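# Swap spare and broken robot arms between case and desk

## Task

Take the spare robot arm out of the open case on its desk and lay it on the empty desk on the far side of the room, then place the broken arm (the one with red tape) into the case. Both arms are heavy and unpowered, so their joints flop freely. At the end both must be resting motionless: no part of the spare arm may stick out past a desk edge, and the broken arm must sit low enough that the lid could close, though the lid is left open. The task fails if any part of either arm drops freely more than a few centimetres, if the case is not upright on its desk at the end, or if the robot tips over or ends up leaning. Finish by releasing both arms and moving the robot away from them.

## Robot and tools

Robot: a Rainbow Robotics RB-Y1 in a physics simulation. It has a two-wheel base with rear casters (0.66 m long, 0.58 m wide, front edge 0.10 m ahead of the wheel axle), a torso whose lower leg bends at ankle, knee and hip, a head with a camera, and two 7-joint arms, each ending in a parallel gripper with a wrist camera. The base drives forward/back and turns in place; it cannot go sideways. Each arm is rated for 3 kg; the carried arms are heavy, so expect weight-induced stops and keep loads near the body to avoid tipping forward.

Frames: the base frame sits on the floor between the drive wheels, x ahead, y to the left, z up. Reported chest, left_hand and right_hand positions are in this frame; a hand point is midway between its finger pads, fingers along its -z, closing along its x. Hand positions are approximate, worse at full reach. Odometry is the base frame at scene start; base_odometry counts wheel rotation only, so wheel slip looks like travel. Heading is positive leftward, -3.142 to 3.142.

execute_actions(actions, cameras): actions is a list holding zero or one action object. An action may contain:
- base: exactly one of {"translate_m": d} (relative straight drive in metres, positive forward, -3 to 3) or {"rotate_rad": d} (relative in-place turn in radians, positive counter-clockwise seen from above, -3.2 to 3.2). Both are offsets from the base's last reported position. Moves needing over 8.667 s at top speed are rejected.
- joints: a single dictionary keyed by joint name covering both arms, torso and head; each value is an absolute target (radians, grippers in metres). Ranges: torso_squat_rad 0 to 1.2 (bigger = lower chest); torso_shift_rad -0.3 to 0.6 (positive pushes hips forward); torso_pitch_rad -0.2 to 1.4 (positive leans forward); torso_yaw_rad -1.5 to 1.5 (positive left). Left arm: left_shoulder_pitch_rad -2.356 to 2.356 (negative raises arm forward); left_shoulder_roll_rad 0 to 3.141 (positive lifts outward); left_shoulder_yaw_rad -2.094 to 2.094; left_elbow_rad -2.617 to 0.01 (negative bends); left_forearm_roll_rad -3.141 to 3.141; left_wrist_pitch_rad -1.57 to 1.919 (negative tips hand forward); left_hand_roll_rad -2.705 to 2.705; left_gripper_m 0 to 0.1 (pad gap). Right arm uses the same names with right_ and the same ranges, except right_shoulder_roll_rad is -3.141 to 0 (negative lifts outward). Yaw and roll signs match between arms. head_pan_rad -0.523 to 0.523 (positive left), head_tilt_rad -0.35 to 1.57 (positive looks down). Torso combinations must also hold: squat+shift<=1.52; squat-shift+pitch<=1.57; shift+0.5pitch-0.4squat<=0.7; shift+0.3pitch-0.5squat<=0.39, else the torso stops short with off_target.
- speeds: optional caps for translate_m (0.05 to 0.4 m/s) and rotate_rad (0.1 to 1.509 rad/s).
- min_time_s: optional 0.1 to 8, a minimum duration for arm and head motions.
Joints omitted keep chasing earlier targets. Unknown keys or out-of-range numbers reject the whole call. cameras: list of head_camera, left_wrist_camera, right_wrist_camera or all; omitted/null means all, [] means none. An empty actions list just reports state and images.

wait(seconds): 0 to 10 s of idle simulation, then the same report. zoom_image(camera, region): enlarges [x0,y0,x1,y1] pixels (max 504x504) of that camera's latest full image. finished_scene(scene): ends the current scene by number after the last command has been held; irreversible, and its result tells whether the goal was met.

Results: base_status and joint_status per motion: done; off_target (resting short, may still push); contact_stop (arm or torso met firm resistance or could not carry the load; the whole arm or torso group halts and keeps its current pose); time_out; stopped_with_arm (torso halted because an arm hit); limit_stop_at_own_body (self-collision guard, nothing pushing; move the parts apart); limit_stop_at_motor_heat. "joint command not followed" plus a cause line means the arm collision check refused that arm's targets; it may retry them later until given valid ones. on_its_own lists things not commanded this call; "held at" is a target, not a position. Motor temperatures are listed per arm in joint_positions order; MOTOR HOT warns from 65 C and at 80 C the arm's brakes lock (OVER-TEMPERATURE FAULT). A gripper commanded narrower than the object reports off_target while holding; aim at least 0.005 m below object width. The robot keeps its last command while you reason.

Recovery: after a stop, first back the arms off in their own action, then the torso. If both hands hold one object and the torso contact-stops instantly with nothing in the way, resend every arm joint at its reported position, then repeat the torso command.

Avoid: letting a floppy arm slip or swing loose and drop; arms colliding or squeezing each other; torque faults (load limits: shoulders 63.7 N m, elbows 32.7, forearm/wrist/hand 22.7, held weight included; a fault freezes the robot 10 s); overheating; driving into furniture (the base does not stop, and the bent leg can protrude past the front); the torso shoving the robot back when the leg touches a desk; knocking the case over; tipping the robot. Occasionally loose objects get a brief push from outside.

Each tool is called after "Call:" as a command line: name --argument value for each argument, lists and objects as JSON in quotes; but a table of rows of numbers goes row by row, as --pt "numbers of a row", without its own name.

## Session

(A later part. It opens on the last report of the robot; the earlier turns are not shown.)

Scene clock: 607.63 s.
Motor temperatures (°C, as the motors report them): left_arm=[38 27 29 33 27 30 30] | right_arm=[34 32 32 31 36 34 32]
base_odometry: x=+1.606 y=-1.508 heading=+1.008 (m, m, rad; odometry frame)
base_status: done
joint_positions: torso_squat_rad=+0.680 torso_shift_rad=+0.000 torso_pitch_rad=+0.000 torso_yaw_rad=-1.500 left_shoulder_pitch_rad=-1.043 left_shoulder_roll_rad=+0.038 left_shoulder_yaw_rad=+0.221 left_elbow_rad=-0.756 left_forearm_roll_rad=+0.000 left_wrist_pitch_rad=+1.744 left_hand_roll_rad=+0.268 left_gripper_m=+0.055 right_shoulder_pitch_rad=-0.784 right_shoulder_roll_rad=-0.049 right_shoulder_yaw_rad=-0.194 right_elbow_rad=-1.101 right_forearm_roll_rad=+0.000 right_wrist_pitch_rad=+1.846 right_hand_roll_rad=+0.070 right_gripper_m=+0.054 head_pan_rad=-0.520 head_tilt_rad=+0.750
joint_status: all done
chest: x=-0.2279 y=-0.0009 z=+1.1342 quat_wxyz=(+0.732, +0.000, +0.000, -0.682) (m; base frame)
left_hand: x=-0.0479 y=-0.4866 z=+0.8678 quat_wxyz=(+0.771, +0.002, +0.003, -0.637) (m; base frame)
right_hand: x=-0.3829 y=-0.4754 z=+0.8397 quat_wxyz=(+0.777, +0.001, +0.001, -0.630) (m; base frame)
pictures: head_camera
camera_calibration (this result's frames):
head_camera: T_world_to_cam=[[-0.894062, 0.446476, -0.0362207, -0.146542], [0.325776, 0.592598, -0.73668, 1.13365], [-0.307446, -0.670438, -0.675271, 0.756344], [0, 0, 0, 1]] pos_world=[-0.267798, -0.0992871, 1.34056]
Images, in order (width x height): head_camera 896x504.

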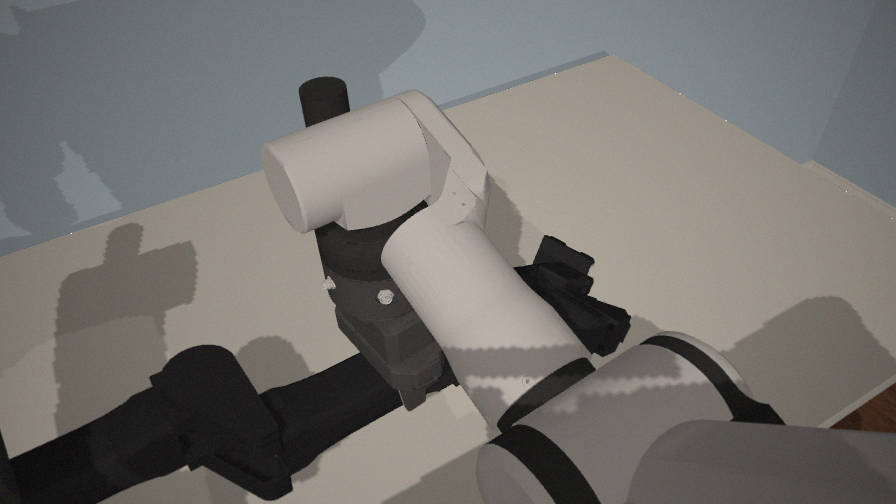

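Call:
execute_actions --actions '[{"base": {"translate_m": 0.02}, "speeds": {"translate_m": 0.05}, "joints": {"torso_squat_rad": 0.755, "head_pan_rad": 0.52, "head_tilt_rad": 0.85}}]' --cameras '["head_camera"]'

Scene clock: 611.53 s.
Motor temperatures (°C, as the motors report them): left_arm=[38 27 29 33 27 30 30] | right_arm=[34 32 32 31 36 34 32]
base_odometry: x=+1.617 y=-1.491 heading=+1.008 (m, m, rad; odometry frame)
base_status: done
joint_positions: torso_squat_rad=+0.755 torso_shift_rad=+0.000 torso_pitch_rad=+0.000 torso_yaw_rad=-1.500 left_shoulder_pitch_rad=-1.043 left_shoulder_roll_rad=+0.038 left_shoulder_yaw_rad=+0.221 left_elbow_rad=-0.756 left_forearm_roll_rad=+0.000 left_wrist_pitch_rad=+1.744 left_hand_roll_rad=+0.268 left_gripper_m=+0.055 right_shoulder_pitch_rad=-0.784 right_shoulder_roll_rad=-0.049 right_shoulder_yaw_rad=-0.194 right_elbow_rad=-1.101 right_forearm_roll_rad=+0.000 right_wrist_pitch_rad=+1.846 right_hand_roll_rad=+0.070 right_gripper_m=+0.054 head_pan_rad=+0.520 head_tilt_rad=+0.850
joint_status: all done
chest: x=-0.2280 y=-0.0008 z=+1.0997 quat_wxyz=(+0.732, +0.000, +0.000, -0.682) (m; base frame)
left_hand: x=-0.0478 y=-0.4865 z=+0.8333 quat_wxyz=(+0.771, +0.002, +0.002, -0.636) (m; base frame)
right_hand: x=-0.3828 y=-0.4756 z=+0.8056 quat_wxyz=(+0.777, +0.001, +0.001, -0.629) (m; base frame)
pictures: head_camera
camera_calibration (this result's frames):
head_camera: T_world_to_cam=[[-0.839625, -0.541986, -0.0357915, -0.158889], [-0.384519, 0.639638, -0.665589, 0.856058], [0.383633, -0.545083, -0.74546, 0.983641], [0, 0, 0, 1]] pos_world=[-0.181594, -0.0975164, 1.29736]
Images, in order (width x height): head_camera 896x504.

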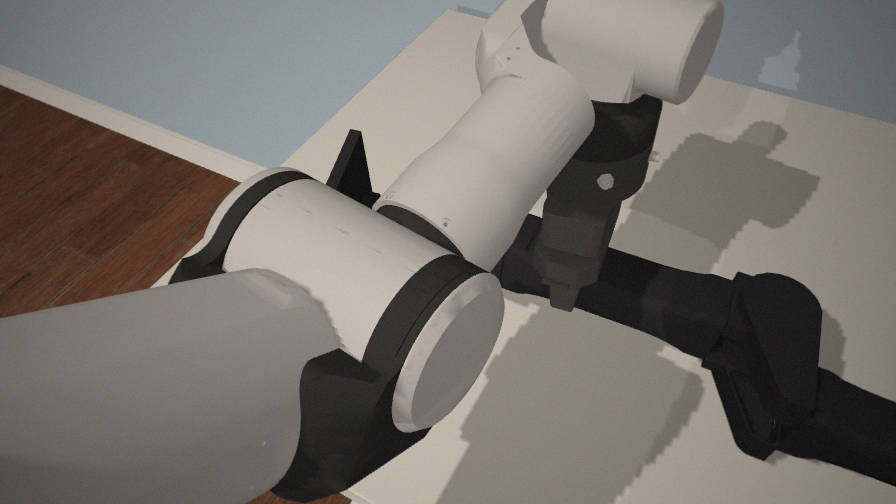

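Call:
execute_actions --actions '[{"joints": {"torso_squat_rad": 0.785}}]' --cameras '[]'

Scene clock: 616.13 s.
Motor temperatures (°C, as the motors report them): left_arm=[38 27 29 33 27 30 30] | right_arm=[34 32 32 31 36 34 32]
base_odometry: x=+1.617 y=-1.491 heading=+1.008 (m, m, rad; odometry frame)
base_status: not commanded
joint_positions: torso_squat_rad=+0.785 torso_shift_rad=+0.000 torso_pitch_rad=+0.000 torso_yaw_rad=-1.500 left_shoulder_pitch_rad=-1.045 left_shoulder_roll_rad=+0.038 left_shoulder_yaw_rad=+0.221 left_elbow_rad=-0.757 left_forearm_roll_rad=+0.000 left_wrist_pitch_rad=+1.744 left_hand_roll_rad=+0.268 left_gripper_m=+0.055 right_shoulder_pitch_rad=-0.783 right_shoulder_roll_rad=-0.049 right_shoulder_yaw_rad=-0.194 right_elbow_rad=-1.100 right_forearm_roll_rad=+0.000 right_wrist_pitch_rad=+1.846 right_hand_roll_rad=+0.070 right_gripper_m=+0.054 head_pan_rad=+0.520 head_tilt_rad=+0.850
joint_status: all done
chest: x=-0.2282 y=-0.0007 z=+1.0851 quat_wxyz=(+0.732, +0.000, +0.000, -0.682) (m; base frame)
left_hand: x=-0.0482 y=-0.4873 z=+0.8202 quat_wxyz=(+0.771, +0.001, +0.001, -0.637) (m; base frame)
right_hand: x=-0.3831 y=-0.4751 z=+0.7905 quat_wxyz=(+0.777, +0.002, +0.001, -0.630) (m; base frame)
pictures: none
No camera images: the call's "cameras" was empty. Leave "cameras" out to get every camera's image.

Call:
execute_actions --actions '[{"joints": {"left_elbow_rad": -0.742, "left_wrist_pitch_rad": 1.7276, "right_elbow_rad": -1.062, "right_wrist_pitch_rad": 1.806, "head_pan_rad": 0.0, "head_tilt_rad": 0.9}, "min_time_s": 1.0}]' --cameras '["head_camera"]'

Scene clock: 621.70 s.
Motor temperatures (°C, as the motors report them): left_arm=[37 27 29 32 27 30 30] | right_arm=[34 32 32 31 36 34 32]
base_odometry: x=+1.617 y=-1.491 heading=+1.008 (m, m, rad; odometry frame)
base_status: not commanded
joint_positions: torso_squat_rad=+0.785 torso_shift_rad=+0.000 torso_pitch_rad=+0.000 torso_yaw_rad=-1.500 left_shoulder_pitch_rad=-1.045 left_shoulder_roll_rad=+0.038 left_shoulder_yaw_rad=+0.221 left_elbow_rad=-0.741 left_forearm_roll_rad=+0.000 left_wrist_pitch_rad=+1.728 left_hand_roll_rad=+0.268 left_gripper_m=+0.055 right_shoulder_pitch_rad=-0.784 right_shoulder_roll_rad=-0.049 right_shoulder_yaw_rad=-0.194 right_elbow_rad=-1.061 right_forearm_roll_rad=+0.000 right_wrist_pitch_rad=+1.806 right_hand_roll_rad=+0.070 right_gripper_m=+0.054 head_pan_rad=+0.000 head_tilt_rad=+0.900
joint_status: all done
chest: x=-0.2282 y=-0.0006 z=+1.0851 quat_wxyz=(+0.732, +0.000, +0.000, -0.682) (m; base frame)
left_hand: x=-0.0483 y=-0.4876 z=+0.8162 quat_wxyz=(+0.771, +0.001, +0.001, -0.637) (m; base frame)
right_hand: x=-0.3828 y=-0.4766 z=+0.7807 quat_wxyz=(+0.777, +0.001, +0.001, -0.630) (m; base frame)
pictures: head_camera
camera_calibration (this result's frames):
head_camera: T_world_to_cam=[[-0.998073, -0.0514401, -0.0346993, -0.185652], [-0.0182819, 0.778184, -0.62777, 0.883588], [0.059295, -0.625926, -0.777625, 0.938992], [0, 0, 0, 1]] pos_world=[-0.224818, -0.109405, 1.27843]
Images, in order (width x height): head_camera 896x504.

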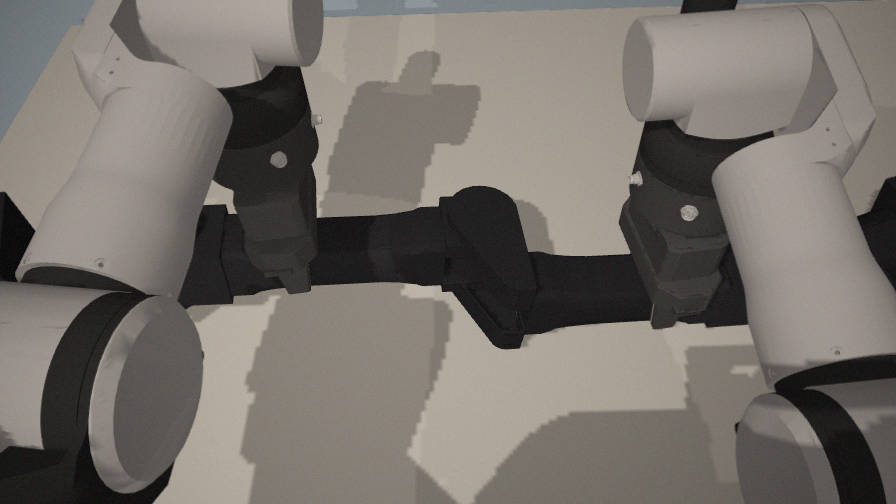

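Call:
execute_actions --actions '[{"joints": {"left_elbow_rad": -0.724, "left_wrist_pitch_rad": 1.7096, "right_elbow_rad": -1.030, "right_wrist_pitch_rad": 1.774}, "min_time_s": 0.8}]' --cameras '[]'

Scene clock: 625.47 s.
Motor temperatures (°C, as the motors report them): left_arm=[37 27 29 32 27 30 30] | right_arm=[33 32 32 30 36 34 32]
base_odometry: x=+1.617 y=-1.491 heading=+1.008 (m, m, rad; odometry frame)
base_status: not commanded
joint_positions: torso_squat_rad=+0.785 torso_shift_rad=+0.000 torso_pitch_rad=+0.000 torso_yaw_rad=-1.500 left_shoulder_pitch_rad=-1.048 left_shoulder_roll_rad=+0.039 left_shoulder_yaw_rad=+0.221 left_elbow_rad=-0.725 left_forearm_roll_rad=+0.000 left_wrist_pitch_rad=+1.710 left_hand_roll_rad=+0.268 left_gripper_m=+0.055 right_shoulder_pitch_rad=-0.789 right_shoulder_roll_rad=-0.050 right_shoulder_yaw_rad=-0.194 right_elbow_rad=-1.032 right_forearm_roll_rad=+0.000 right_wrist_pitch_rad=+1.775 right_hand_roll_rad=+0.070 right_gripper_m=+0.054 head_pan_rad=+0.000 head_tilt_rad=+0.900
joint_status: all done
chest: x=-0.2277 y=+0.0004 z=+1.0852 quat_wxyz=(+0.732, -0.001, +0.000, -0.682) (m; base frame)
left_hand: x=-0.0479 y=-0.4888 z=+0.8146 quat_wxyz=(+0.771, -0.002, -0.001, -0.637) (m; base frame)
right_hand: x=-0.3822 y=-0.4793 z=+0.7770 quat_wxyz=(+0.777, -0.003, -0.002, -0.629) (m; base frame)
pictures: none
No camera images: the call's "cameras" was empty. Leave "cameras" out to get every camera's image.

Call:
execute_actions --actions '[{"joints": {"left_elbow_rad": -0.735, "left_wrist_pitch_rad": 1.7206, "right_elbow_rad": -1.046, "right_wrist_pitch_rad": 1.79}, "min_time_s": 0.4}]' --cameras '[]'

Call:
execute_actions --actions '[{"joints": {"left_gripper_m": 0.1, "right_gripper_m": 0.1}}]' --cameras '["head_camera"]'

Scene clock: 630.10 s.
Motor temperatures (°C, as the motors report them): left_arm=[36 27 29 32 27 30 30] | right_arm=[33 32 32 30 36 34 32]
base_odometry: x=+1.617 y=-1.491 heading=+1.008 (m, m, rad; odometry frame)
base_status: not commanded
joint_positions: torso_squat_rad=+0.785 torso_shift_rad=+0.000 torso_pitch_rad=+0.000 torso_yaw_rad=-1.500 left_shoulder_pitch_rad=-1.047 left_shoulder_roll_rad=+0.039 left_shoulder_yaw_rad=+0.221 left_elbow_rad=-0.735 left_forearm_roll_rad=+0.000 left_wrist_pitch_rad=+1.720 left_hand_roll_rad=+0.268 left_gripper_m=+0.055 right_shoulder_pitch_rad=-0.787 right_shoulder_roll_rad=-0.049 right_shoulder_yaw_rad=-0.194 right_elbow_rad=-1.046 right_forearm_roll_rad=+0.000 right_wrist_pitch_rad=+1.790 right_hand_roll_rad=+0.070 right_gripper_m=+0.054 head_pan_rad=+0.000 head_tilt_rad=+0.900
joint_status: all done
chest: x=-0.2279 y=-0.0003 z=+1.0851 quat_wxyz=(+0.732, +0.000, +0.000, -0.682) (m; base frame)
left_hand: x=-0.0478 y=-0.4884 z=+0.8157 quat_wxyz=(+0.771, +0.000, +0.000, -0.637) (m; base frame)
right_hand: x=-0.3824 y=-0.4782 z=+0.7785 quat_wxyz=(+0.777, -0.001, +0.000, -0.629) (m; base frame)
pictures: none
No camera images: the call's "cameras" was empty. Leave "cameras" out to get every camera's image.

Scene clock: 631.57 s.
Motor temperatures (°C, as the motors report them): left_arm=[36 27 29 31 27 30 30] | right_arm=[33 32 32 30 36 34 32]
base_odometry: x=+1.617 y=-1.491 heading=+1.008 (m, m, rad; odometry frame)
base_status: not commanded
joint_positions: torso_squat_rad=+0.785 torso_shift_rad=+0.000 torso_pitch_rad=+0.000 torso_yaw_rad=-1.500 left_shoulder_pitch_rad=-1.046 left_shoulder_roll_rad=+0.039 left_shoulder_yaw_rad=+0.221 left_elbow_rad=-0.735 left_forearm_roll_rad=+0.000 left_wrist_pitch_rad=+1.721 left_hand_roll_rad=+0.268 left_gripper_m=+0.100 right_shoulder_pitch_rad=-0.787 right_shoulder_roll_rad=-0.049 right_shoulder_yaw_rad=-0.194 right_elbow_rad=-1.046 right_forearm_roll_rad=+0.000 right_wrist_pitch_rad=+1.790 right_hand_roll_rad=+0.070 right_gripper_m=+0.100 head_pan_rad=+0.000 head_tilt_rad=+0.900
joint_status: all done
chest: x=-0.2279 y=-0.0003 z=+1.0851 quat_wxyz=(+0.732, +0.000, +0.000, -0.682) (m; base frame)
left_hand: x=-0.0478 y=-0.4883 z=+0.8156 quat_wxyz=(+0.771, +0.000, +0.000, -0.637) (m; base frame)
right_hand: x=-0.3824 y=-0.4781 z=+0.7785 quat_wxyz=(+0.777, -0.001, +0.000, -0.629) (m; base frame)
pictures: head_camera
camera_calibration (this result's frames):
head_camera: T_world_to_cam=[[-0.998097, -0.0513922, -0.0340879, -0.186012], [-0.0185908, 0.777777, -0.628266, 0.883869], [0.0588007, -0.626436, -0.777252, 0.938686], [0, 0, 0, 1]] pos_world=[-0.224421, -0.108985, 1.27856]
Images, in order (width x height): head_camera 896x504.

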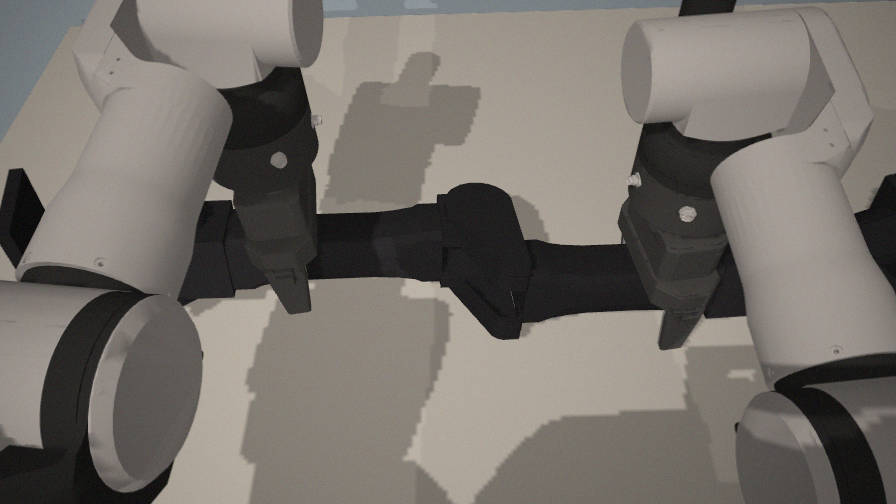

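Call:
execute_actions --actions '[{"joints": {"torso_squat_rad": 0.0, "head_tilt_rad": 1.0}}]'

Scene clock: 639.07 s.
Motor temperatures (°C, as the motors report them): left_arm=[36 27 29 31 27 30 30] | right_arm=[32 32 32 30 36 34 32]
base_odometry: x=+1.617 y=-1.491 heading=+1.008 (m, m, rad; odometry frame)
base_status: not commanded
joint_positions: torso_squat_rad=+0.000 torso_shift_rad=+0.000 torso_pitch_rad=+0.000 torso_yaw_rad=-1.500 left_shoulder_pitch_rad=-1.046 left_shoulder_roll_rad=+0.039 left_shoulder_yaw_rad=+0.221 left_elbow_rad=-0.735 left_forearm_roll_rad=+0.000 left_wrist_pitch_rad=+1.721 left_hand_roll_rad=+0.268 left_gripper_m=+0.100 right_shoulder_pitch_rad=-0.786 right_shoulder_roll_rad=-0.049 right_shoulder_yaw_rad=-0.194 right_elbow_rad=-1.046 right_forearm_roll_rad=+0.000 right_wrist_pitch_rad=+1.790 right_hand_roll_rad=+0.070 right_gripper_m=+0.100 head_pan_rad=+0.000 head_tilt_rad=+1.000
joint_status: all done
chest: x=-0.2279 y=-0.0005 z=+1.2899 quat_wxyz=(+0.732, +0.000, +0.000, -0.682) (m; base frame)
left_hand: x=-0.0477 y=-0.4883 z=+1.0203 quat_wxyz=(+0.771, +0.000, +0.000, -0.637) (m; base frame)
right_hand: x=-0.3824 y=-0.4782 z=+0.9832 quat_wxyz=(+0.777, +0.000, +0.000, -0.629) (m; base frame)
pictures: head_camera, left_wrist_camera, right_wrist_camera
camera_calibration (this result's frames):
head_camera: T_world_to_cam=[[-0.998332, -0.0480629, -0.0319876, -0.182129], [-0.0227264, 0.836468, -0.547544, 0.892751], [0.0530731, -0.545904, -0.836165, 1.18607], [0, 0, 0, 1]] pos_world=[-0.224485, -0.108029, 1.47475]
left_wrist_camera: T_world_to_cam=[[0.172095, -0.984616, -0.030242, -0.433123], [-0.744696, -0.150134, 0.650298, -0.742112], [-0.644835, -0.0893918, -0.759077, 0.78644], [0, 0, 0, 1]] pos_world=[0.029014, -0.467575, 1.06646]
right_wrist_camera: T_world_to_cam=[[-0.217106, 0.976094, -0.0102458, 0.391222], [0.749419, 0.173395, 0.638987, -0.228258], [0.625489, 0.131049, -0.769149, 1.1443], [0, 0, 0, 1]] pos_world=[-0.459748, -0.492251, 1.03]
Images, in order (width x height): head_camera 896x504, left_wrist_camera 644x364, right_wrist_camera 644x364.

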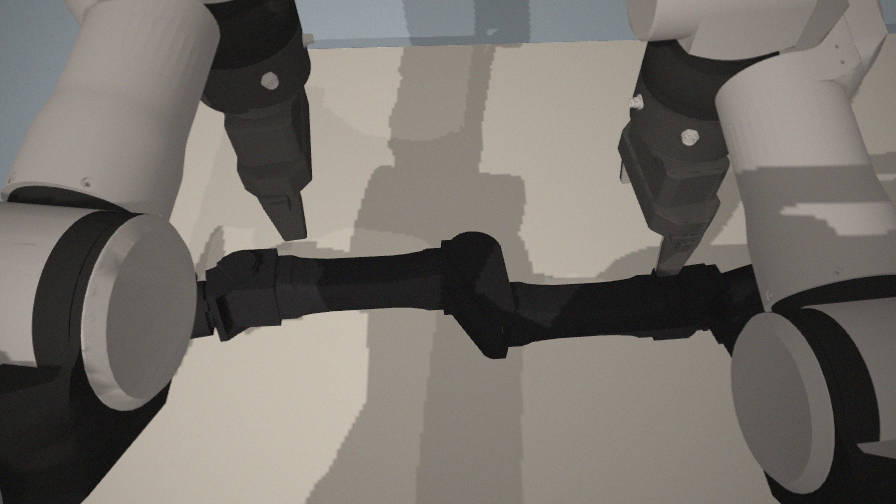

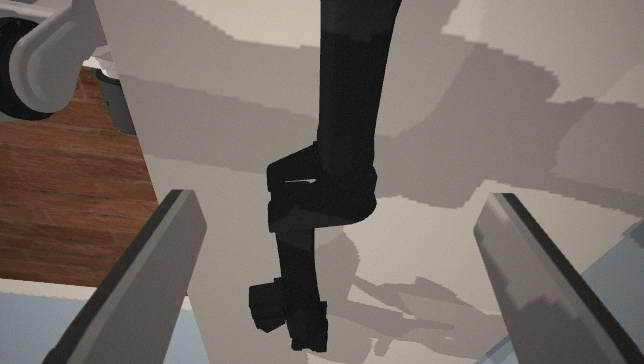

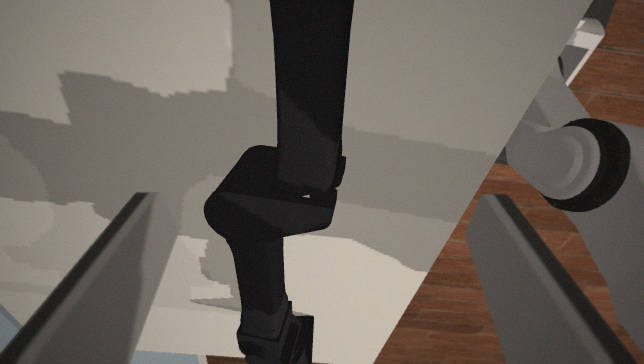

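Call:
execute_actions --actions '[{"base": {"rotate_rad": -1.89}, "joints": {"torso_yaw_rad": 0.0, "left_shoulder_pitch_rad": -1.423, "left_shoulder_roll_rad": 0.2338, "left_shoulder_yaw_rad": 0.3352, "left_elbow_rad": -0.511, "left_wrist_pitch_rad": 1.904, "left_hand_roll_rad": 0.31, "right_shoulder_pitch_rad": -1.5405, "right_shoulder_roll_rad": -0.189, "right_shoulder_yaw_rad": -0.3408, "right_elbow_rad": -0.423, "right_wrist_pitch_rad": 1.911, "right_hand_roll_rad": 0.097, "head_tilt_rad": 0.5, "head_pan_rad": 0.3}, "min_time_s": 0.9}]' --cameras '[]'

Call:
execute_actions --actions '[{"base": {"translate_m": -2.61}, "joints": {"head_tilt_rad": 0.3, "head_pan_rad": 0.0}}]' --cameras '["head_camera"]'

Scene clock: 689.00 s.
Motor temperatures (°C, as the motors report them): left_arm=[34 27 29 30 27 29 30] | right_arm=[30 32 32 28 36 34 32]
base_odometry: x=+1.617 y=-1.491 heading=-0.881 (m, m, rad; odometry frame)
base_status: done
joint_positions: torso_squat_rad=+0.000 torso_shift_rad=+0.000 torso_pitch_rad=+0.000 torso_yaw_rad=+0.000 left_shoulder_pitch_rad=-1.423 left_shoulder_roll_rad=+0.234 left_shoulder_yaw_rad=+0.335 left_elbow_rad=-0.511 left_forearm_roll_rad=+0.000 left_wrist_pitch_rad=+1.904 left_hand_roll_rad=+0.310 left_gripper_m=+0.100 right_shoulder_pitch_rad=-1.541 right_shoulder_roll_rad=-0.189 right_shoulder_yaw_rad=-0.340 right_elbow_rad=-0.423 right_forearm_roll_rad=+0.000 right_wrist_pitch_rad=+1.911 right_hand_roll_rad=+0.097 right_gripper_m=+0.100 head_pan_rad=+0.300 head_tilt_rad=+0.500
joint_status: all done
chest: x=-0.2281 y=-0.0003 z=+1.2899 quat_wxyz=(+1.000, +0.000, +0.000, +0.000) (m; base frame)
left_hand: x=+0.3002 y=+0.1885 z=+1.1753 quat_wxyz=(+0.992, +0.000, +0.000, +0.125) (m; base frame)
right_hand: x=+0.2962 y=-0.1462 z=+1.2041 quat_wxyz=(+0.993, +0.000, +0.000, +0.119) (m; base frame)
pictures: none
No camera images: the call's "cameras" was empty. Leave "cameras" out to get every camera's image.

Scene clock: 696.87 s.
Motor temperatures (°C, as the motors report them): left_arm=[34 27 29 30 27 29 30] | right_arm=[30 32 32 28 36 34 32]
base_odometry: x=-0.043 y=+0.523 heading=-0.882 (m, m, rad; odometry frame)
base_status: done
joint_positions: torso_squat_rad=+0.000 torso_shift_rad=+0.000 torso_pitch_rad=+0.000 torso_yaw_rad=+0.000 left_shoulder_pitch_rad=-1.423 left_shoulder_roll_rad=+0.234 left_shoulder_yaw_rad=+0.335 left_elbow_rad=-0.511 left_forearm_roll_rad=+0.000 left_wrist_pitch_rad=+1.904 left_hand_roll_rad=+0.310 left_gripper_m=+0.100 right_shoulder_pitch_rad=-1.541 right_shoulder_roll_rad=-0.189 right_shoulder_yaw_rad=-0.340 right_elbow_rad=-0.423 right_forearm_roll_rad=+0.000 right_wrist_pitch_rad=+1.911 right_hand_roll_rad=+0.097 right_gripper_m=+0.100 head_pan_rad=+0.000 head_tilt_rad=+0.300
joint_status: all done
chest: x=-0.2281 y=-0.0003 z=+1.2899 quat_wxyz=(+1.000, +0.000, +0.000, +0.000) (m; base frame)
left_hand: x=+0.3002 y=+0.1885 z=+1.1754 quat_wxyz=(+0.992, +0.000, +0.000, +0.125) (m; base frame)
right_hand: x=+0.2961 y=-0.1462 z=+1.2041 quat_wxyz=(+0.993, +0.000, +0.000, +0.118) (m; base frame)
pictures: head_camera
camera_calibration (this result's frames):
head_camera: T_world_to_cam=[[0.00351706, -0.999237, -0.038897, 0.0555945], [-0.286646, 0.0362575, -0.95735, 1.4307], [0.95803, 0.0145167, -0.2863, 0.564453], [0, 0, 0, 1]] pos_world=[-0.130853, -0.00451577, 1.53345]
Images, in order (width x height): head_camera 896x504.

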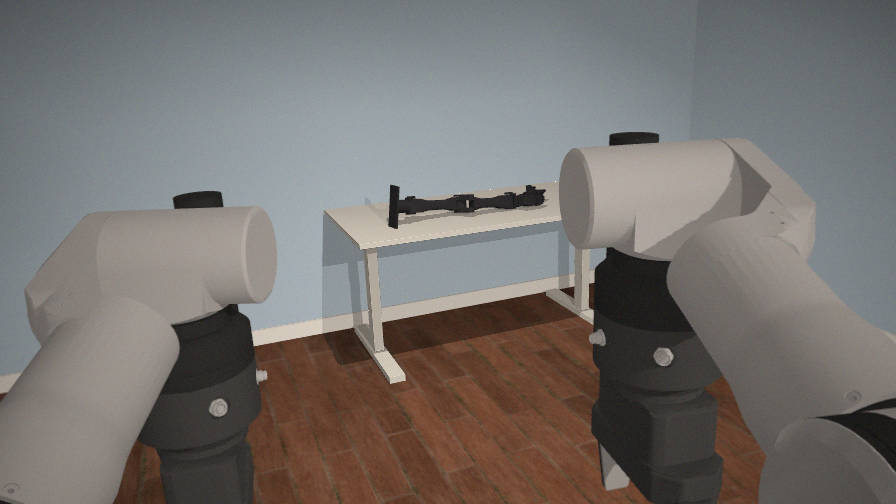

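Spare arm is resting well on the desk. Now turn toward the broken arm.

Call:
execute_actions --actions '[{"base": {"rotate_rad": 1.956}, "joints": {"head_tilt_rad": 0.55}}]' --cameras '["head_camera"]'

Scene clock: 705.37 s.
Motor temperatures (°C, as the motors report them): left_arm=[34 27 29 30 27 29 30] | right_arm=[30 32 32 28 36 34 32]
base_odometry: x=-0.043 y=+0.523 heading=+1.073 (m, m, rad; odometry frame)
base_status: done
joint_positions: torso_squat_rad=+0.000 torso_shift_rad=+0.000 torso_pitch_rad=+0.000 torso_yaw_rad=+0.000 left_shoulder_pitch_rad=-1.423 left_shoulder_roll_rad=+0.234 left_shoulder_yaw_rad=+0.335 left_elbow_rad=-0.511 left_forearm_roll_rad=+0.000 left_wrist_pitch_rad=+1.904 left_hand_roll_rad=+0.310 left_gripper_m=+0.100 right_shoulder_pitch_rad=-1.541 right_shoulder_roll_rad=-0.189 right_shoulder_yaw_rad=-0.340 right_elbow_rad=-0.423 right_forearm_roll_rad=+0.000 right_wrist_pitch_rad=+1.911 right_hand_roll_rad=+0.097 right_gripper_m=+0.100 head_pan_rad=+0.000 head_tilt_rad=+0.550
joint_status: all done
chest: x=-0.2281 y=-0.0004 z=+1.2899 quat_wxyz=(+1.000, +0.000, +0.000, +0.000) (m; base frame)
left_hand: x=+0.3002 y=+0.1884 z=+1.1754 quat_wxyz=(+0.992, +0.000, +0.000, +0.125) (m; base frame)
right_hand: x=+0.2962 y=-0.1463 z=+1.2041 quat_wxyz=(+0.993, +0.000, +0.000, +0.118) (m; base frame)
pictures: head_camera
camera_calibration (this result's frames):
head_camera: T_world_to_cam=[[-0.00632031, -0.999234, -0.0386228, 0.0530781], [-0.514573, 0.0363673, -0.856675, 1.23373], [0.857424, 0.0144598, -0.514408, 0.883585], [0, 0, 0, 1]] pos_world=[-0.122426, -0.00460649, 1.51348]
Images, in order (width x height): head_camera 896x504.

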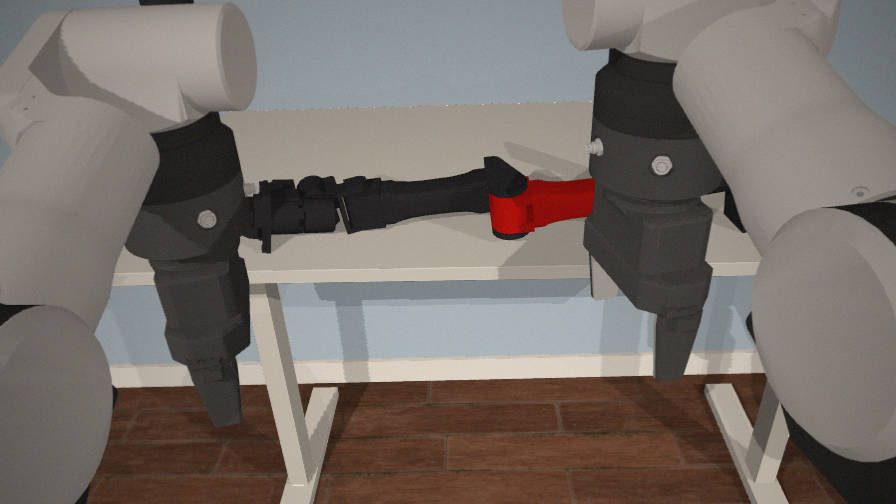

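Call:
execute_actions --actions '[{"base": {"translate_m": 0.63}, "joints": {"head_tilt_rad": 0.85, "torso_yaw_rad": -0.23}}]'

Scene clock: 721.07 s.
Motor temperatures (°C, as the motors report them): left_arm=[34 27 29 30 27 29 30] | right_arm=[31 32 32 28 36 34 32]
base_odometry: x=+0.257 y=+1.077 heading=+1.074 (m, m, rad; odometry frame)
base_status: done
joint_positions: torso_squat_rad=+0.000 torso_shift_rad=+0.000 torso_pitch_rad=+0.000 torso_yaw_rad=-0.230 left_shoulder_pitch_rad=-1.423 left_shoulder_roll_rad=+0.234 left_shoulder_yaw_rad=+0.335 left_elbow_rad=-0.511 left_forearm_roll_rad=+0.000 left_wrist_pitch_rad=+1.904 left_hand_roll_rad=+0.310 left_gripper_m=+0.100 right_shoulder_pitch_rad=-1.541 right_shoulder_roll_rad=-0.189 right_shoulder_yaw_rad=-0.340 right_elbow_rad=-0.423 right_forearm_roll_rad=+0.000 right_wrist_pitch_rad=+1.911 right_hand_roll_rad=+0.097 right_gripper_m=+0.100 head_pan_rad=+0.000 head_tilt_rad=+0.850
joint_status: all done
chest: x=-0.2279 y=-0.0004 z=+1.2899 quat_wxyz=(+0.993, +0.000, +0.000, -0.115) (m; base frame)
left_hand: x=+0.3294 y=+0.0630 z=+1.1753 quat_wxyz=(+1.000, +0.000, +0.000, +0.010) (m; base frame)
right_hand: x=+0.2492 y=-0.2621 z=+1.2041 quat_wxyz=(+1.000, +0.000, +0.000, +0.004) (m; base frame)
pictures: head_camera, left_wrist_camera, right_wrist_camera
camera_calibration (this result's frames):
head_camera: T_world_to_cam=[[-0.244918, -0.968913, -0.0349801, -0.0064567], [-0.716934, 0.205276, -0.666233, 0.909047], [0.652702, -0.138094, -0.744923, 1.18439], [0, 0, 0, 1]] pos_world=[-0.122909, -0.0293046, 1.48769]
left_wrist_camera: T_world_to_cam=[[0.999531, 0.00307122, -0.0304695, -0.284977], [0.0221472, -0.759651, 0.649954, -0.693124], [-0.0211501, -0.650324, -0.759362, 1.0268], [0, 0, 0, 1]] pos_world=[0.321911, 0.142097, 1.22153]
right_wrist_camera: T_world_to_cam=[[-0.999816, -0.0164062, -0.00995143, 0.254216], [-0.0189793, 0.76918, 0.638751, -0.532264], [-0.00282502, 0.638822, -0.769349, 1.18064], [0, 0, 0, 1]] pos_world=[0.247402, -0.340643, 1.25084]
Images, in order (width x height): head_camera 896x504, left_wrist_camera 644x364, right_wrist_camera 644x364.

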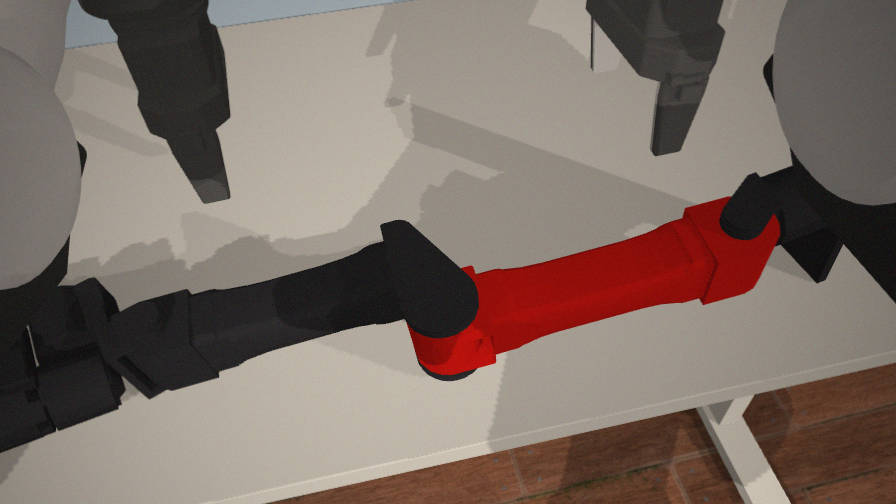

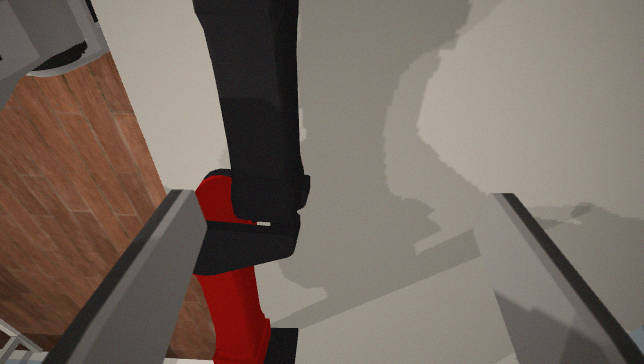

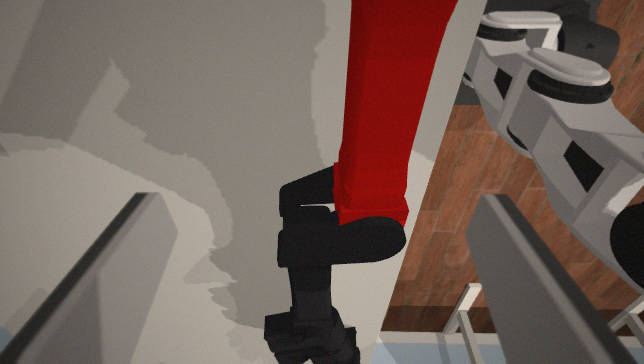

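Call:
execute_actions --actions '[{"base": {"translate_m": -0.05}, "joints": {"torso_squat_rad": 0.51, "head_tilt_rad": 0.75}}]'

Scene clock: 750.50 s.
Motor temperatures (°C, as the motors report them): left_arm=[34 27 29 30 27 29 30] | right_arm=[31 32 32 28 36 34 32]
base_odometry: x=+0.233 y=+1.033 heading=+1.074 (m, m, rad; odometry frame)
base_status: done
joint_positions: torso_squat_rad=+0.510 torso_shift_rad=+0.000 torso_pitch_rad=+0.000 torso_yaw_rad=-0.230 left_shoulder_pitch_rad=-1.423 left_shoulder_roll_rad=+0.234 left_shoulder_yaw_rad=+0.335 left_elbow_rad=-0.511 left_forearm_roll_rad=+0.000 left_wrist_pitch_rad=+1.904 left_hand_roll_rad=+0.310 left_gripper_m=+0.100 right_shoulder_pitch_rad=-1.541 right_shoulder_roll_rad=-0.189 right_shoulder_yaw_rad=-0.340 right_elbow_rad=-0.423 right_forearm_roll_rad=+0.000 right_wrist_pitch_rad=+1.911 right_hand_roll_rad=+0.097 right_gripper_m=+0.100 head_pan_rad=+0.000 head_tilt_rad=+0.750
joint_status: all done
chest: x=-0.2280 y=-0.0003 z=+1.2009 quat_wxyz=(+0.993, +0.000, +0.000, -0.115) (m; base frame)
left_hand: x=+0.3293 y=+0.0630 z=+1.0863 quat_wxyz=(+1.000, +0.000, +0.000, +0.010) (m; base frame)
right_hand: x=+0.2491 y=-0.2620 z=+1.1151 quat_wxyz=(+1.000, +0.000, +0.000, +0.004) (m; base frame)
pictures: head_camera, left_wrist_camera, right_wrist_camera
camera_calibration (this result's frames):
head_camera: T_world_to_cam=[[-0.241396, -0.969737, -0.0365936, -0.00655844], [-0.64848, 0.189249, -0.737332, 0.963281], [0.721943, -0.154258, -0.674539, 1.03373], [0, 0, 0, 1]] pos_world=[-0.123212, -0.0291978, 1.40731]
left_wrist_camera: T_world_to_cam=[[0.999536, 0.00306778, -0.0302969, -0.287823], [0.0220325, -0.759647, 0.649962, -0.635219], [-0.021021, -0.650328, -0.759363, 0.959227], [0, 0, 0, 1]] pos_world=[0.321849, 0.142153, 1.13255]
right_wrist_camera: T_world_to_cam=[[-0.999814, -0.0164213, -0.0101138, 0.253449], [-0.0190946, 0.769181, 0.638745, -0.475435], [-0.00270967, 0.63882, -0.769352, 1.11211], [0, 0, 0, 1]] pos_world=[0.247337, -0.340578, 1.16185]
Images, in order (width x height): head_camera 896x504, left_wrist_camera 644x364, right_wrist_camera 644x364.

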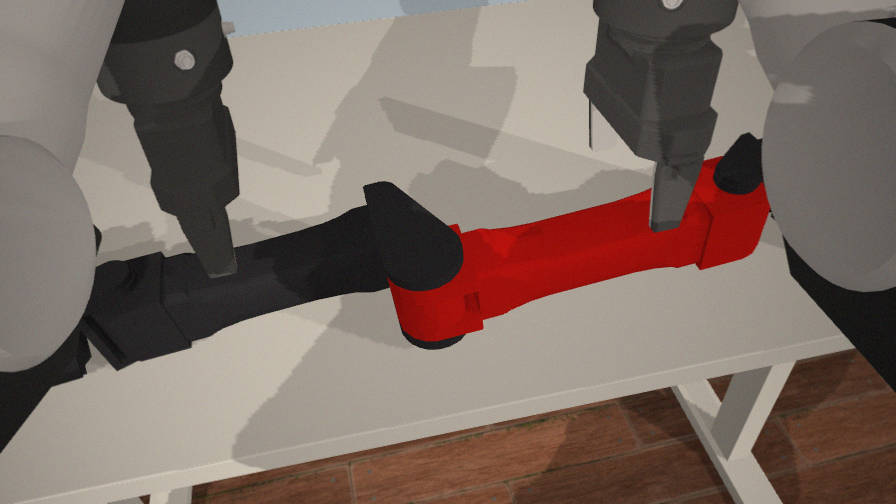

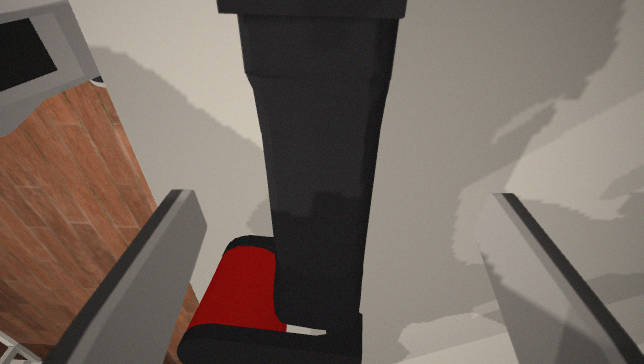

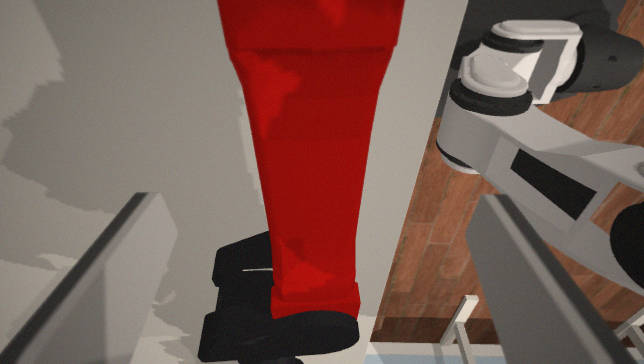

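Call:
execute_actions --actions '[{"base": {"translate_m": -0.007}, "joints": {"torso_yaw_rad": -0.19, "left_hand_roll_rad": 0.27, "right_hand_roll_rad": 0.057, "right_elbow_rad": -0.383, "right_wrist_pitch_rad": 1.871, "torso_squat_rad": 0.64}}]'

Scene clock: 765.50 s.
Motor temperatures (°C, as the motors report them): left_arm=[34 27 29 30 27 29 30] | right_arm=[31 32 32 28 36 34 32]
base_odometry: x=+0.230 y=+1.026 heading=+1.074 (m, m, rad; odometry frame)
base_status: done
joint_positions: torso_squat_rad=+0.640 torso_shift_rad=+0.000 torso_pitch_rad=+0.000 torso_yaw_rad=-0.190 left_shoulder_pitch_rad=-1.423 left_shoulder_roll_rad=+0.234 left_shoulder_yaw_rad=+0.335 left_elbow_rad=-0.511 left_forearm_roll_rad=+0.000 left_wrist_pitch_rad=+1.904 left_hand_roll_rad=+0.270 left_gripper_m=+0.100 right_shoulder_pitch_rad=-1.541 right_shoulder_roll_rad=-0.189 right_shoulder_yaw_rad=-0.340 right_elbow_rad=-0.383 right_forearm_roll_rad=+0.000 right_wrist_pitch_rad=+1.871 right_hand_roll_rad=+0.057 right_gripper_m=+0.100 head_pan_rad=+0.000 head_tilt_rad=+0.750
joint_status: all done
chest: x=-0.2280 y=-0.0003 z=+1.1514 quat_wxyz=(+0.995, +0.000, +0.000, -0.095) (m; base frame)
left_hand: x=+0.3263 y=+0.0853 z=+1.0368 quat_wxyz=(+1.000, +0.000, +0.000, +0.010) (m; base frame)
right_hand: x=+0.2613 y=-0.2428 z=+1.0555 quat_wxyz=(+1.000, +0.000, +0.000, +0.004) (m; base frame)
pictures: head_camera, left_wrist_camera, right_wrist_camera
camera_calibration (this result's frames):
head_camera: T_world_to_cam=[[-0.202439, -0.978611, -0.0365858, 0.000535899], [-0.655538, 0.163172, -0.737323, 0.925189], [0.727522, -0.12528, -0.674549, 1.00167], [0, 0, 0, 1]] pos_world=[-0.12213, -0.0249521, 1.35786]
left_wrist_camera: T_world_to_cam=[[0.999535, 0.0031383, -0.0303247, -0.286395], [0.0221044, -0.759639, 0.649969, -0.586117], [-0.0209961, -0.650337, -0.759355, 0.936062], [0, 0, 0, 1]] pos_world=[0.318871, 0.164418, 1.08308]
right_wrist_camera: T_world_to_cam=[[-0.999812, -0.0165601, -0.0100913, 0.265231], [-0.019187, 0.769156, 0.638773, -0.451959], [-0.0028164, 0.638847, -0.769329, 1.05404], [0, 0, 0, 1]] pos_world=[0.259478, -0.32135, 1.10228]
Images, in order (width x height): head_camera 896x504, left_wrist_camera 644x364, right_wrist_camera 644x364.

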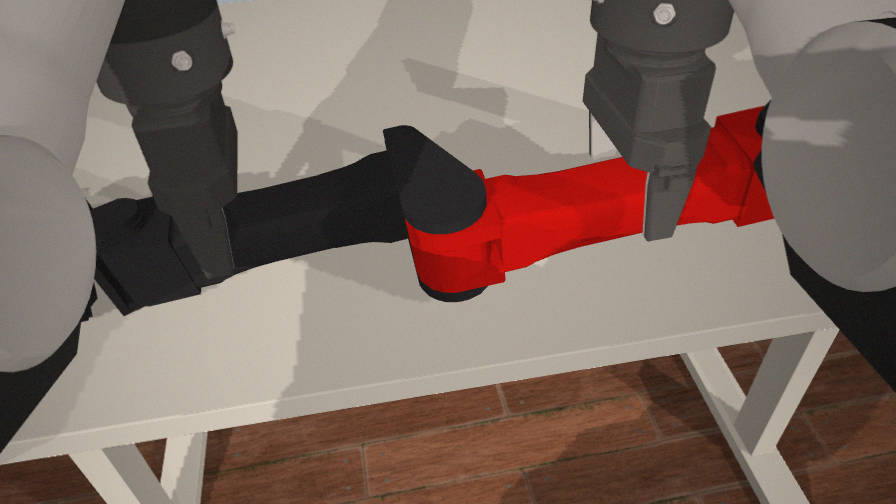

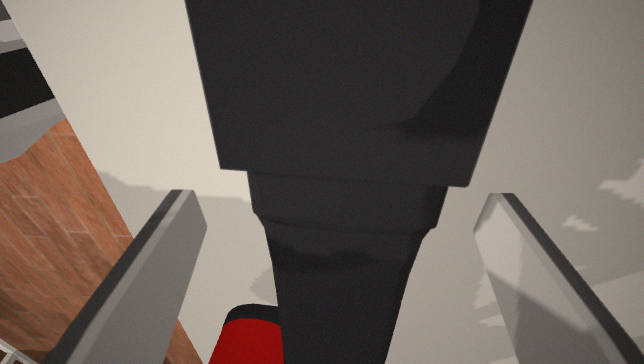

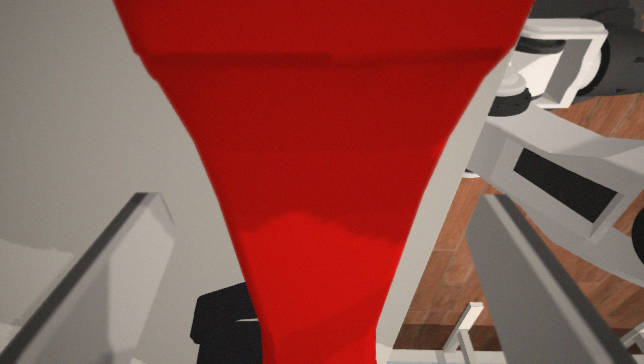

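Call:
execute_actions --actions '[{"base": {"rotate_rad": 0.14}, "joints": {"torso_yaw_rad": -0.33}}]'

Scene clock: 776.33 s.
Motor temperatures (°C, as the motors report them): left_arm=[34 27 29 30 27 29 30] | right_arm=[31 33 32 28 36 34 32]
base_odometry: x=+0.230 y=+1.027 heading=+1.213 (m, m, rad; odometry frame)
base_status: done
joint_positions: torso_squat_rad=+0.640 torso_shift_rad=+0.000 torso_pitch_rad=+0.000 torso_yaw_rad=-0.330 left_shoulder_pitch_rad=-1.423 left_shoulder_roll_rad=+0.234 left_shoulder_yaw_rad=+0.335 left_elbow_rad=-0.511 left_forearm_roll_rad=+0.000 left_wrist_pitch_rad=+1.904 left_hand_roll_rad=+0.270 left_gripper_m=+0.100 right_shoulder_pitch_rad=-1.541 right_shoulder_roll_rad=-0.189 right_shoulder_yaw_rad=-0.340 right_elbow_rad=-0.383 right_forearm_roll_rad=+0.000 right_wrist_pitch_rad=+1.871 right_hand_roll_rad=+0.057 right_gripper_m=+0.100 head_pan_rad=+0.000 head_tilt_rad=+0.750
joint_status: all done
chest: x=-0.2280 y=-0.0003 z=+1.1514 quat_wxyz=(+0.986, +0.000, +0.000, -0.164) (m; base frame)
left_hand: x=+0.3329 y=+0.0071 z=+1.0369 quat_wxyz=(+0.998, +0.000, +0.000, -0.060) (m; base frame)
right_hand: x=+0.2226 y=-0.3087 z=+1.0555 quat_wxyz=(+0.998, +0.000, +0.000, -0.066) (m; base frame)
pictures: head_camera, left_wrist_camera, right_wrist_camera
camera_calibration (this result's frames):
head_camera: T_world_to_cam=[[-0.336983, -0.940799, -0.0366113, -0.0301084], [-0.626342, 0.253042, -0.737337, 0.931893], [0.70295, -0.225539, -0.674532, 0.996009], [0, 0, 0, 1]] pos_world=[-0.126606, -0.0394953, 1.35786]
left_wrist_camera: T_world_to_cam=[[0.990198, -0.136349, -0.0302734, -0.288629], [-0.0841312, -0.755293, 0.649965, -0.610341], [-0.111487, -0.641047, -0.759361, 0.915433], [0, 0, 0, 1]] pos_world=[0.336511, 0.0864953, 1.08311]
right_wrist_camera: T_world_to_cam=[[-0.992348, 0.123062, -0.0100817, 0.266962], [0.0882909, 0.764294, 0.638796, -0.427472], [0.0863168, 0.633017, -0.76931, 1.07434], [0, 0, 0, 1]] pos_world=[0.209928, -0.386214, 1.10226]
Images, in order (width x height): head_camera 896x504, left_wrist_camera 644x364, right_wrist_camera 644x364.

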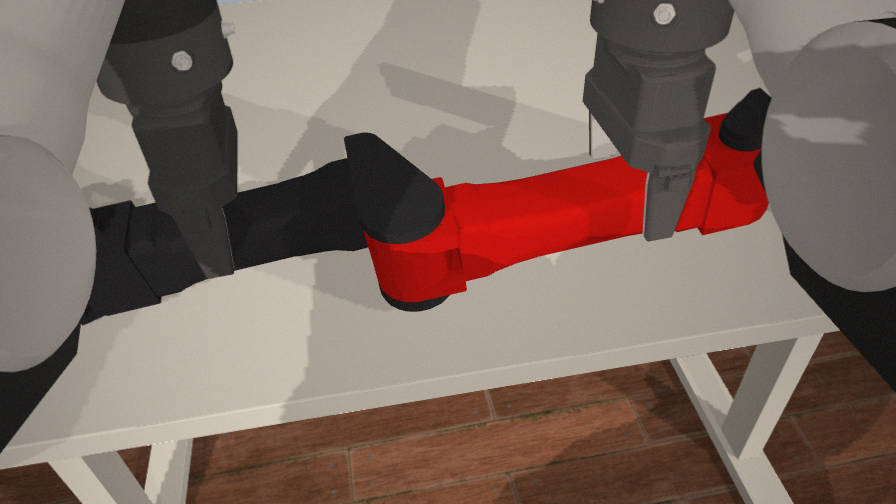

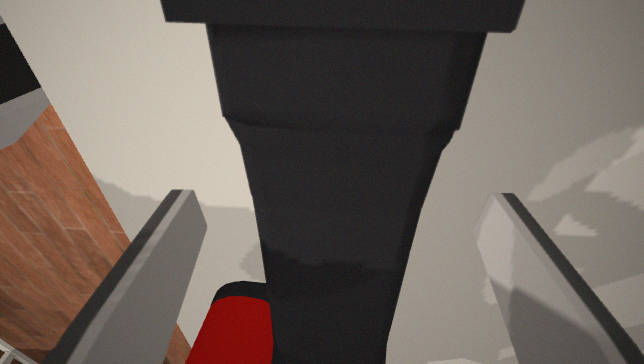

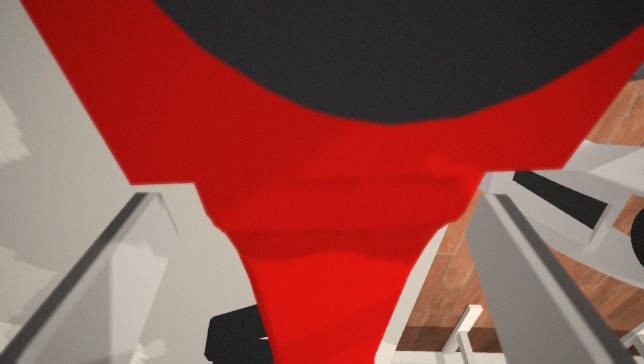

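Call:
execute_actions --actions '[{"joints": {"torso_squat_rad": 0.705}}]'

Scene clock: 783.80 s.
Motor temperatures (°C, as the motors report them): left_arm=[34 27 29 30 27 29 30] | right_arm=[31 33 32 28 36 34 32]
base_odometry: x=+0.230 y=+1.027 heading=+1.213 (m, m, rad; odometry frame)
base_status: not commanded
joint_positions: torso_squat_rad=+0.705 torso_shift_rad=+0.000 torso_pitch_rad=+0.000 torso_yaw_rad=-0.330 left_shoulder_pitch_rad=-1.423 left_shoulder_roll_rad=+0.234 left_shoulder_yaw_rad=+0.335 left_elbow_rad=-0.511 left_forearm_roll_rad=+0.000 left_wrist_pitch_rad=+1.904 left_hand_roll_rad=+0.270 left_gripper_m=+0.100 right_shoulder_pitch_rad=-1.541 right_shoulder_roll_rad=-0.189 right_shoulder_yaw_rad=-0.340 right_elbow_rad=-0.383 right_forearm_roll_rad=+0.000 right_wrist_pitch_rad=+1.871 right_hand_roll_rad=+0.057 right_gripper_m=+0.100 head_pan_rad=+0.000 head_tilt_rad=+0.750
joint_status: all done
chest: x=-0.2280 y=-0.0003 z=+1.1231 quat_wxyz=(+0.986, +0.000, +0.000, -0.164) (m; base frame)
left_hand: x=+0.3329 y=+0.0071 z=+1.0085 quat_wxyz=(+0.998, +0.000, +0.000, -0.060) (m; base frame)
right_hand: x=+0.2226 y=-0.3086 z=+1.0271 quat_wxyz=(+0.998, +0.000, +0.000, -0.066) (m; base frame)
pictures: head_camera, left_wrist_camera, right_wrist_camera
camera_calibration (this result's frames):
head_camera: T_world_to_cam=[[-0.336983, -0.940799, -0.036612, -0.0311288], [-0.626337, 0.253041, -0.737341, 0.910999], [0.702954, -0.22554, -0.674528, 0.976898], [0, 0, 0, 1]] pos_world=[-0.126611, -0.0394768, 1.32952]
left_wrist_camera: T_world_to_cam=[[0.990199, -0.136334, -0.0303242, -0.289423], [-0.0840888, -0.755306, 0.649955, -0.591891], [-0.111515, -0.641035, -0.759368, 0.893931], [0, 0, 0, 1]] pos_world=[0.336502, 0.0865234, 1.05475]
right_wrist_camera: T_world_to_cam=[[-0.992348, 0.123067, -0.010029, 0.266608], [0.0883277, 0.764284, 0.638802, -0.409389], [0.0862806, 0.633028, -0.769306, 1.05252], [0, 0, 0, 1]] pos_world=[0.209916, -0.386196, 1.0739]
Images, in order (width x height): head_camera 896x504, left_wrist_camera 644x364, right_wrist_camera 644x364.

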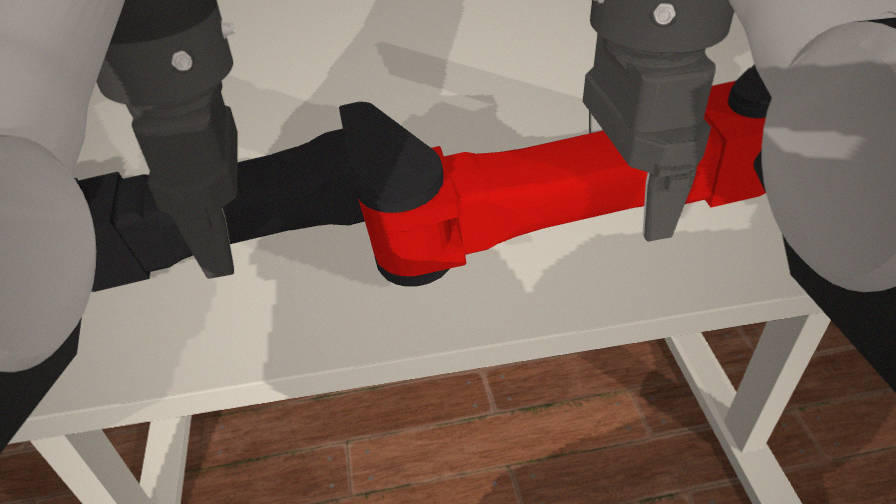

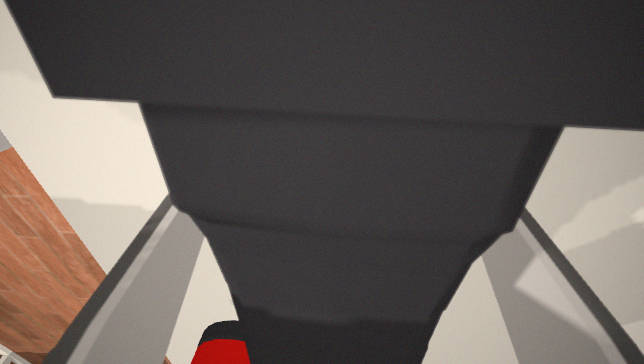

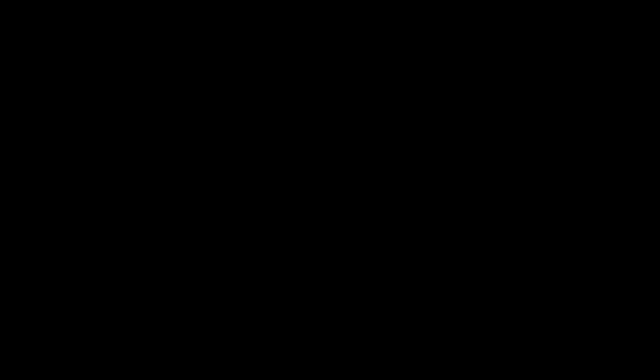

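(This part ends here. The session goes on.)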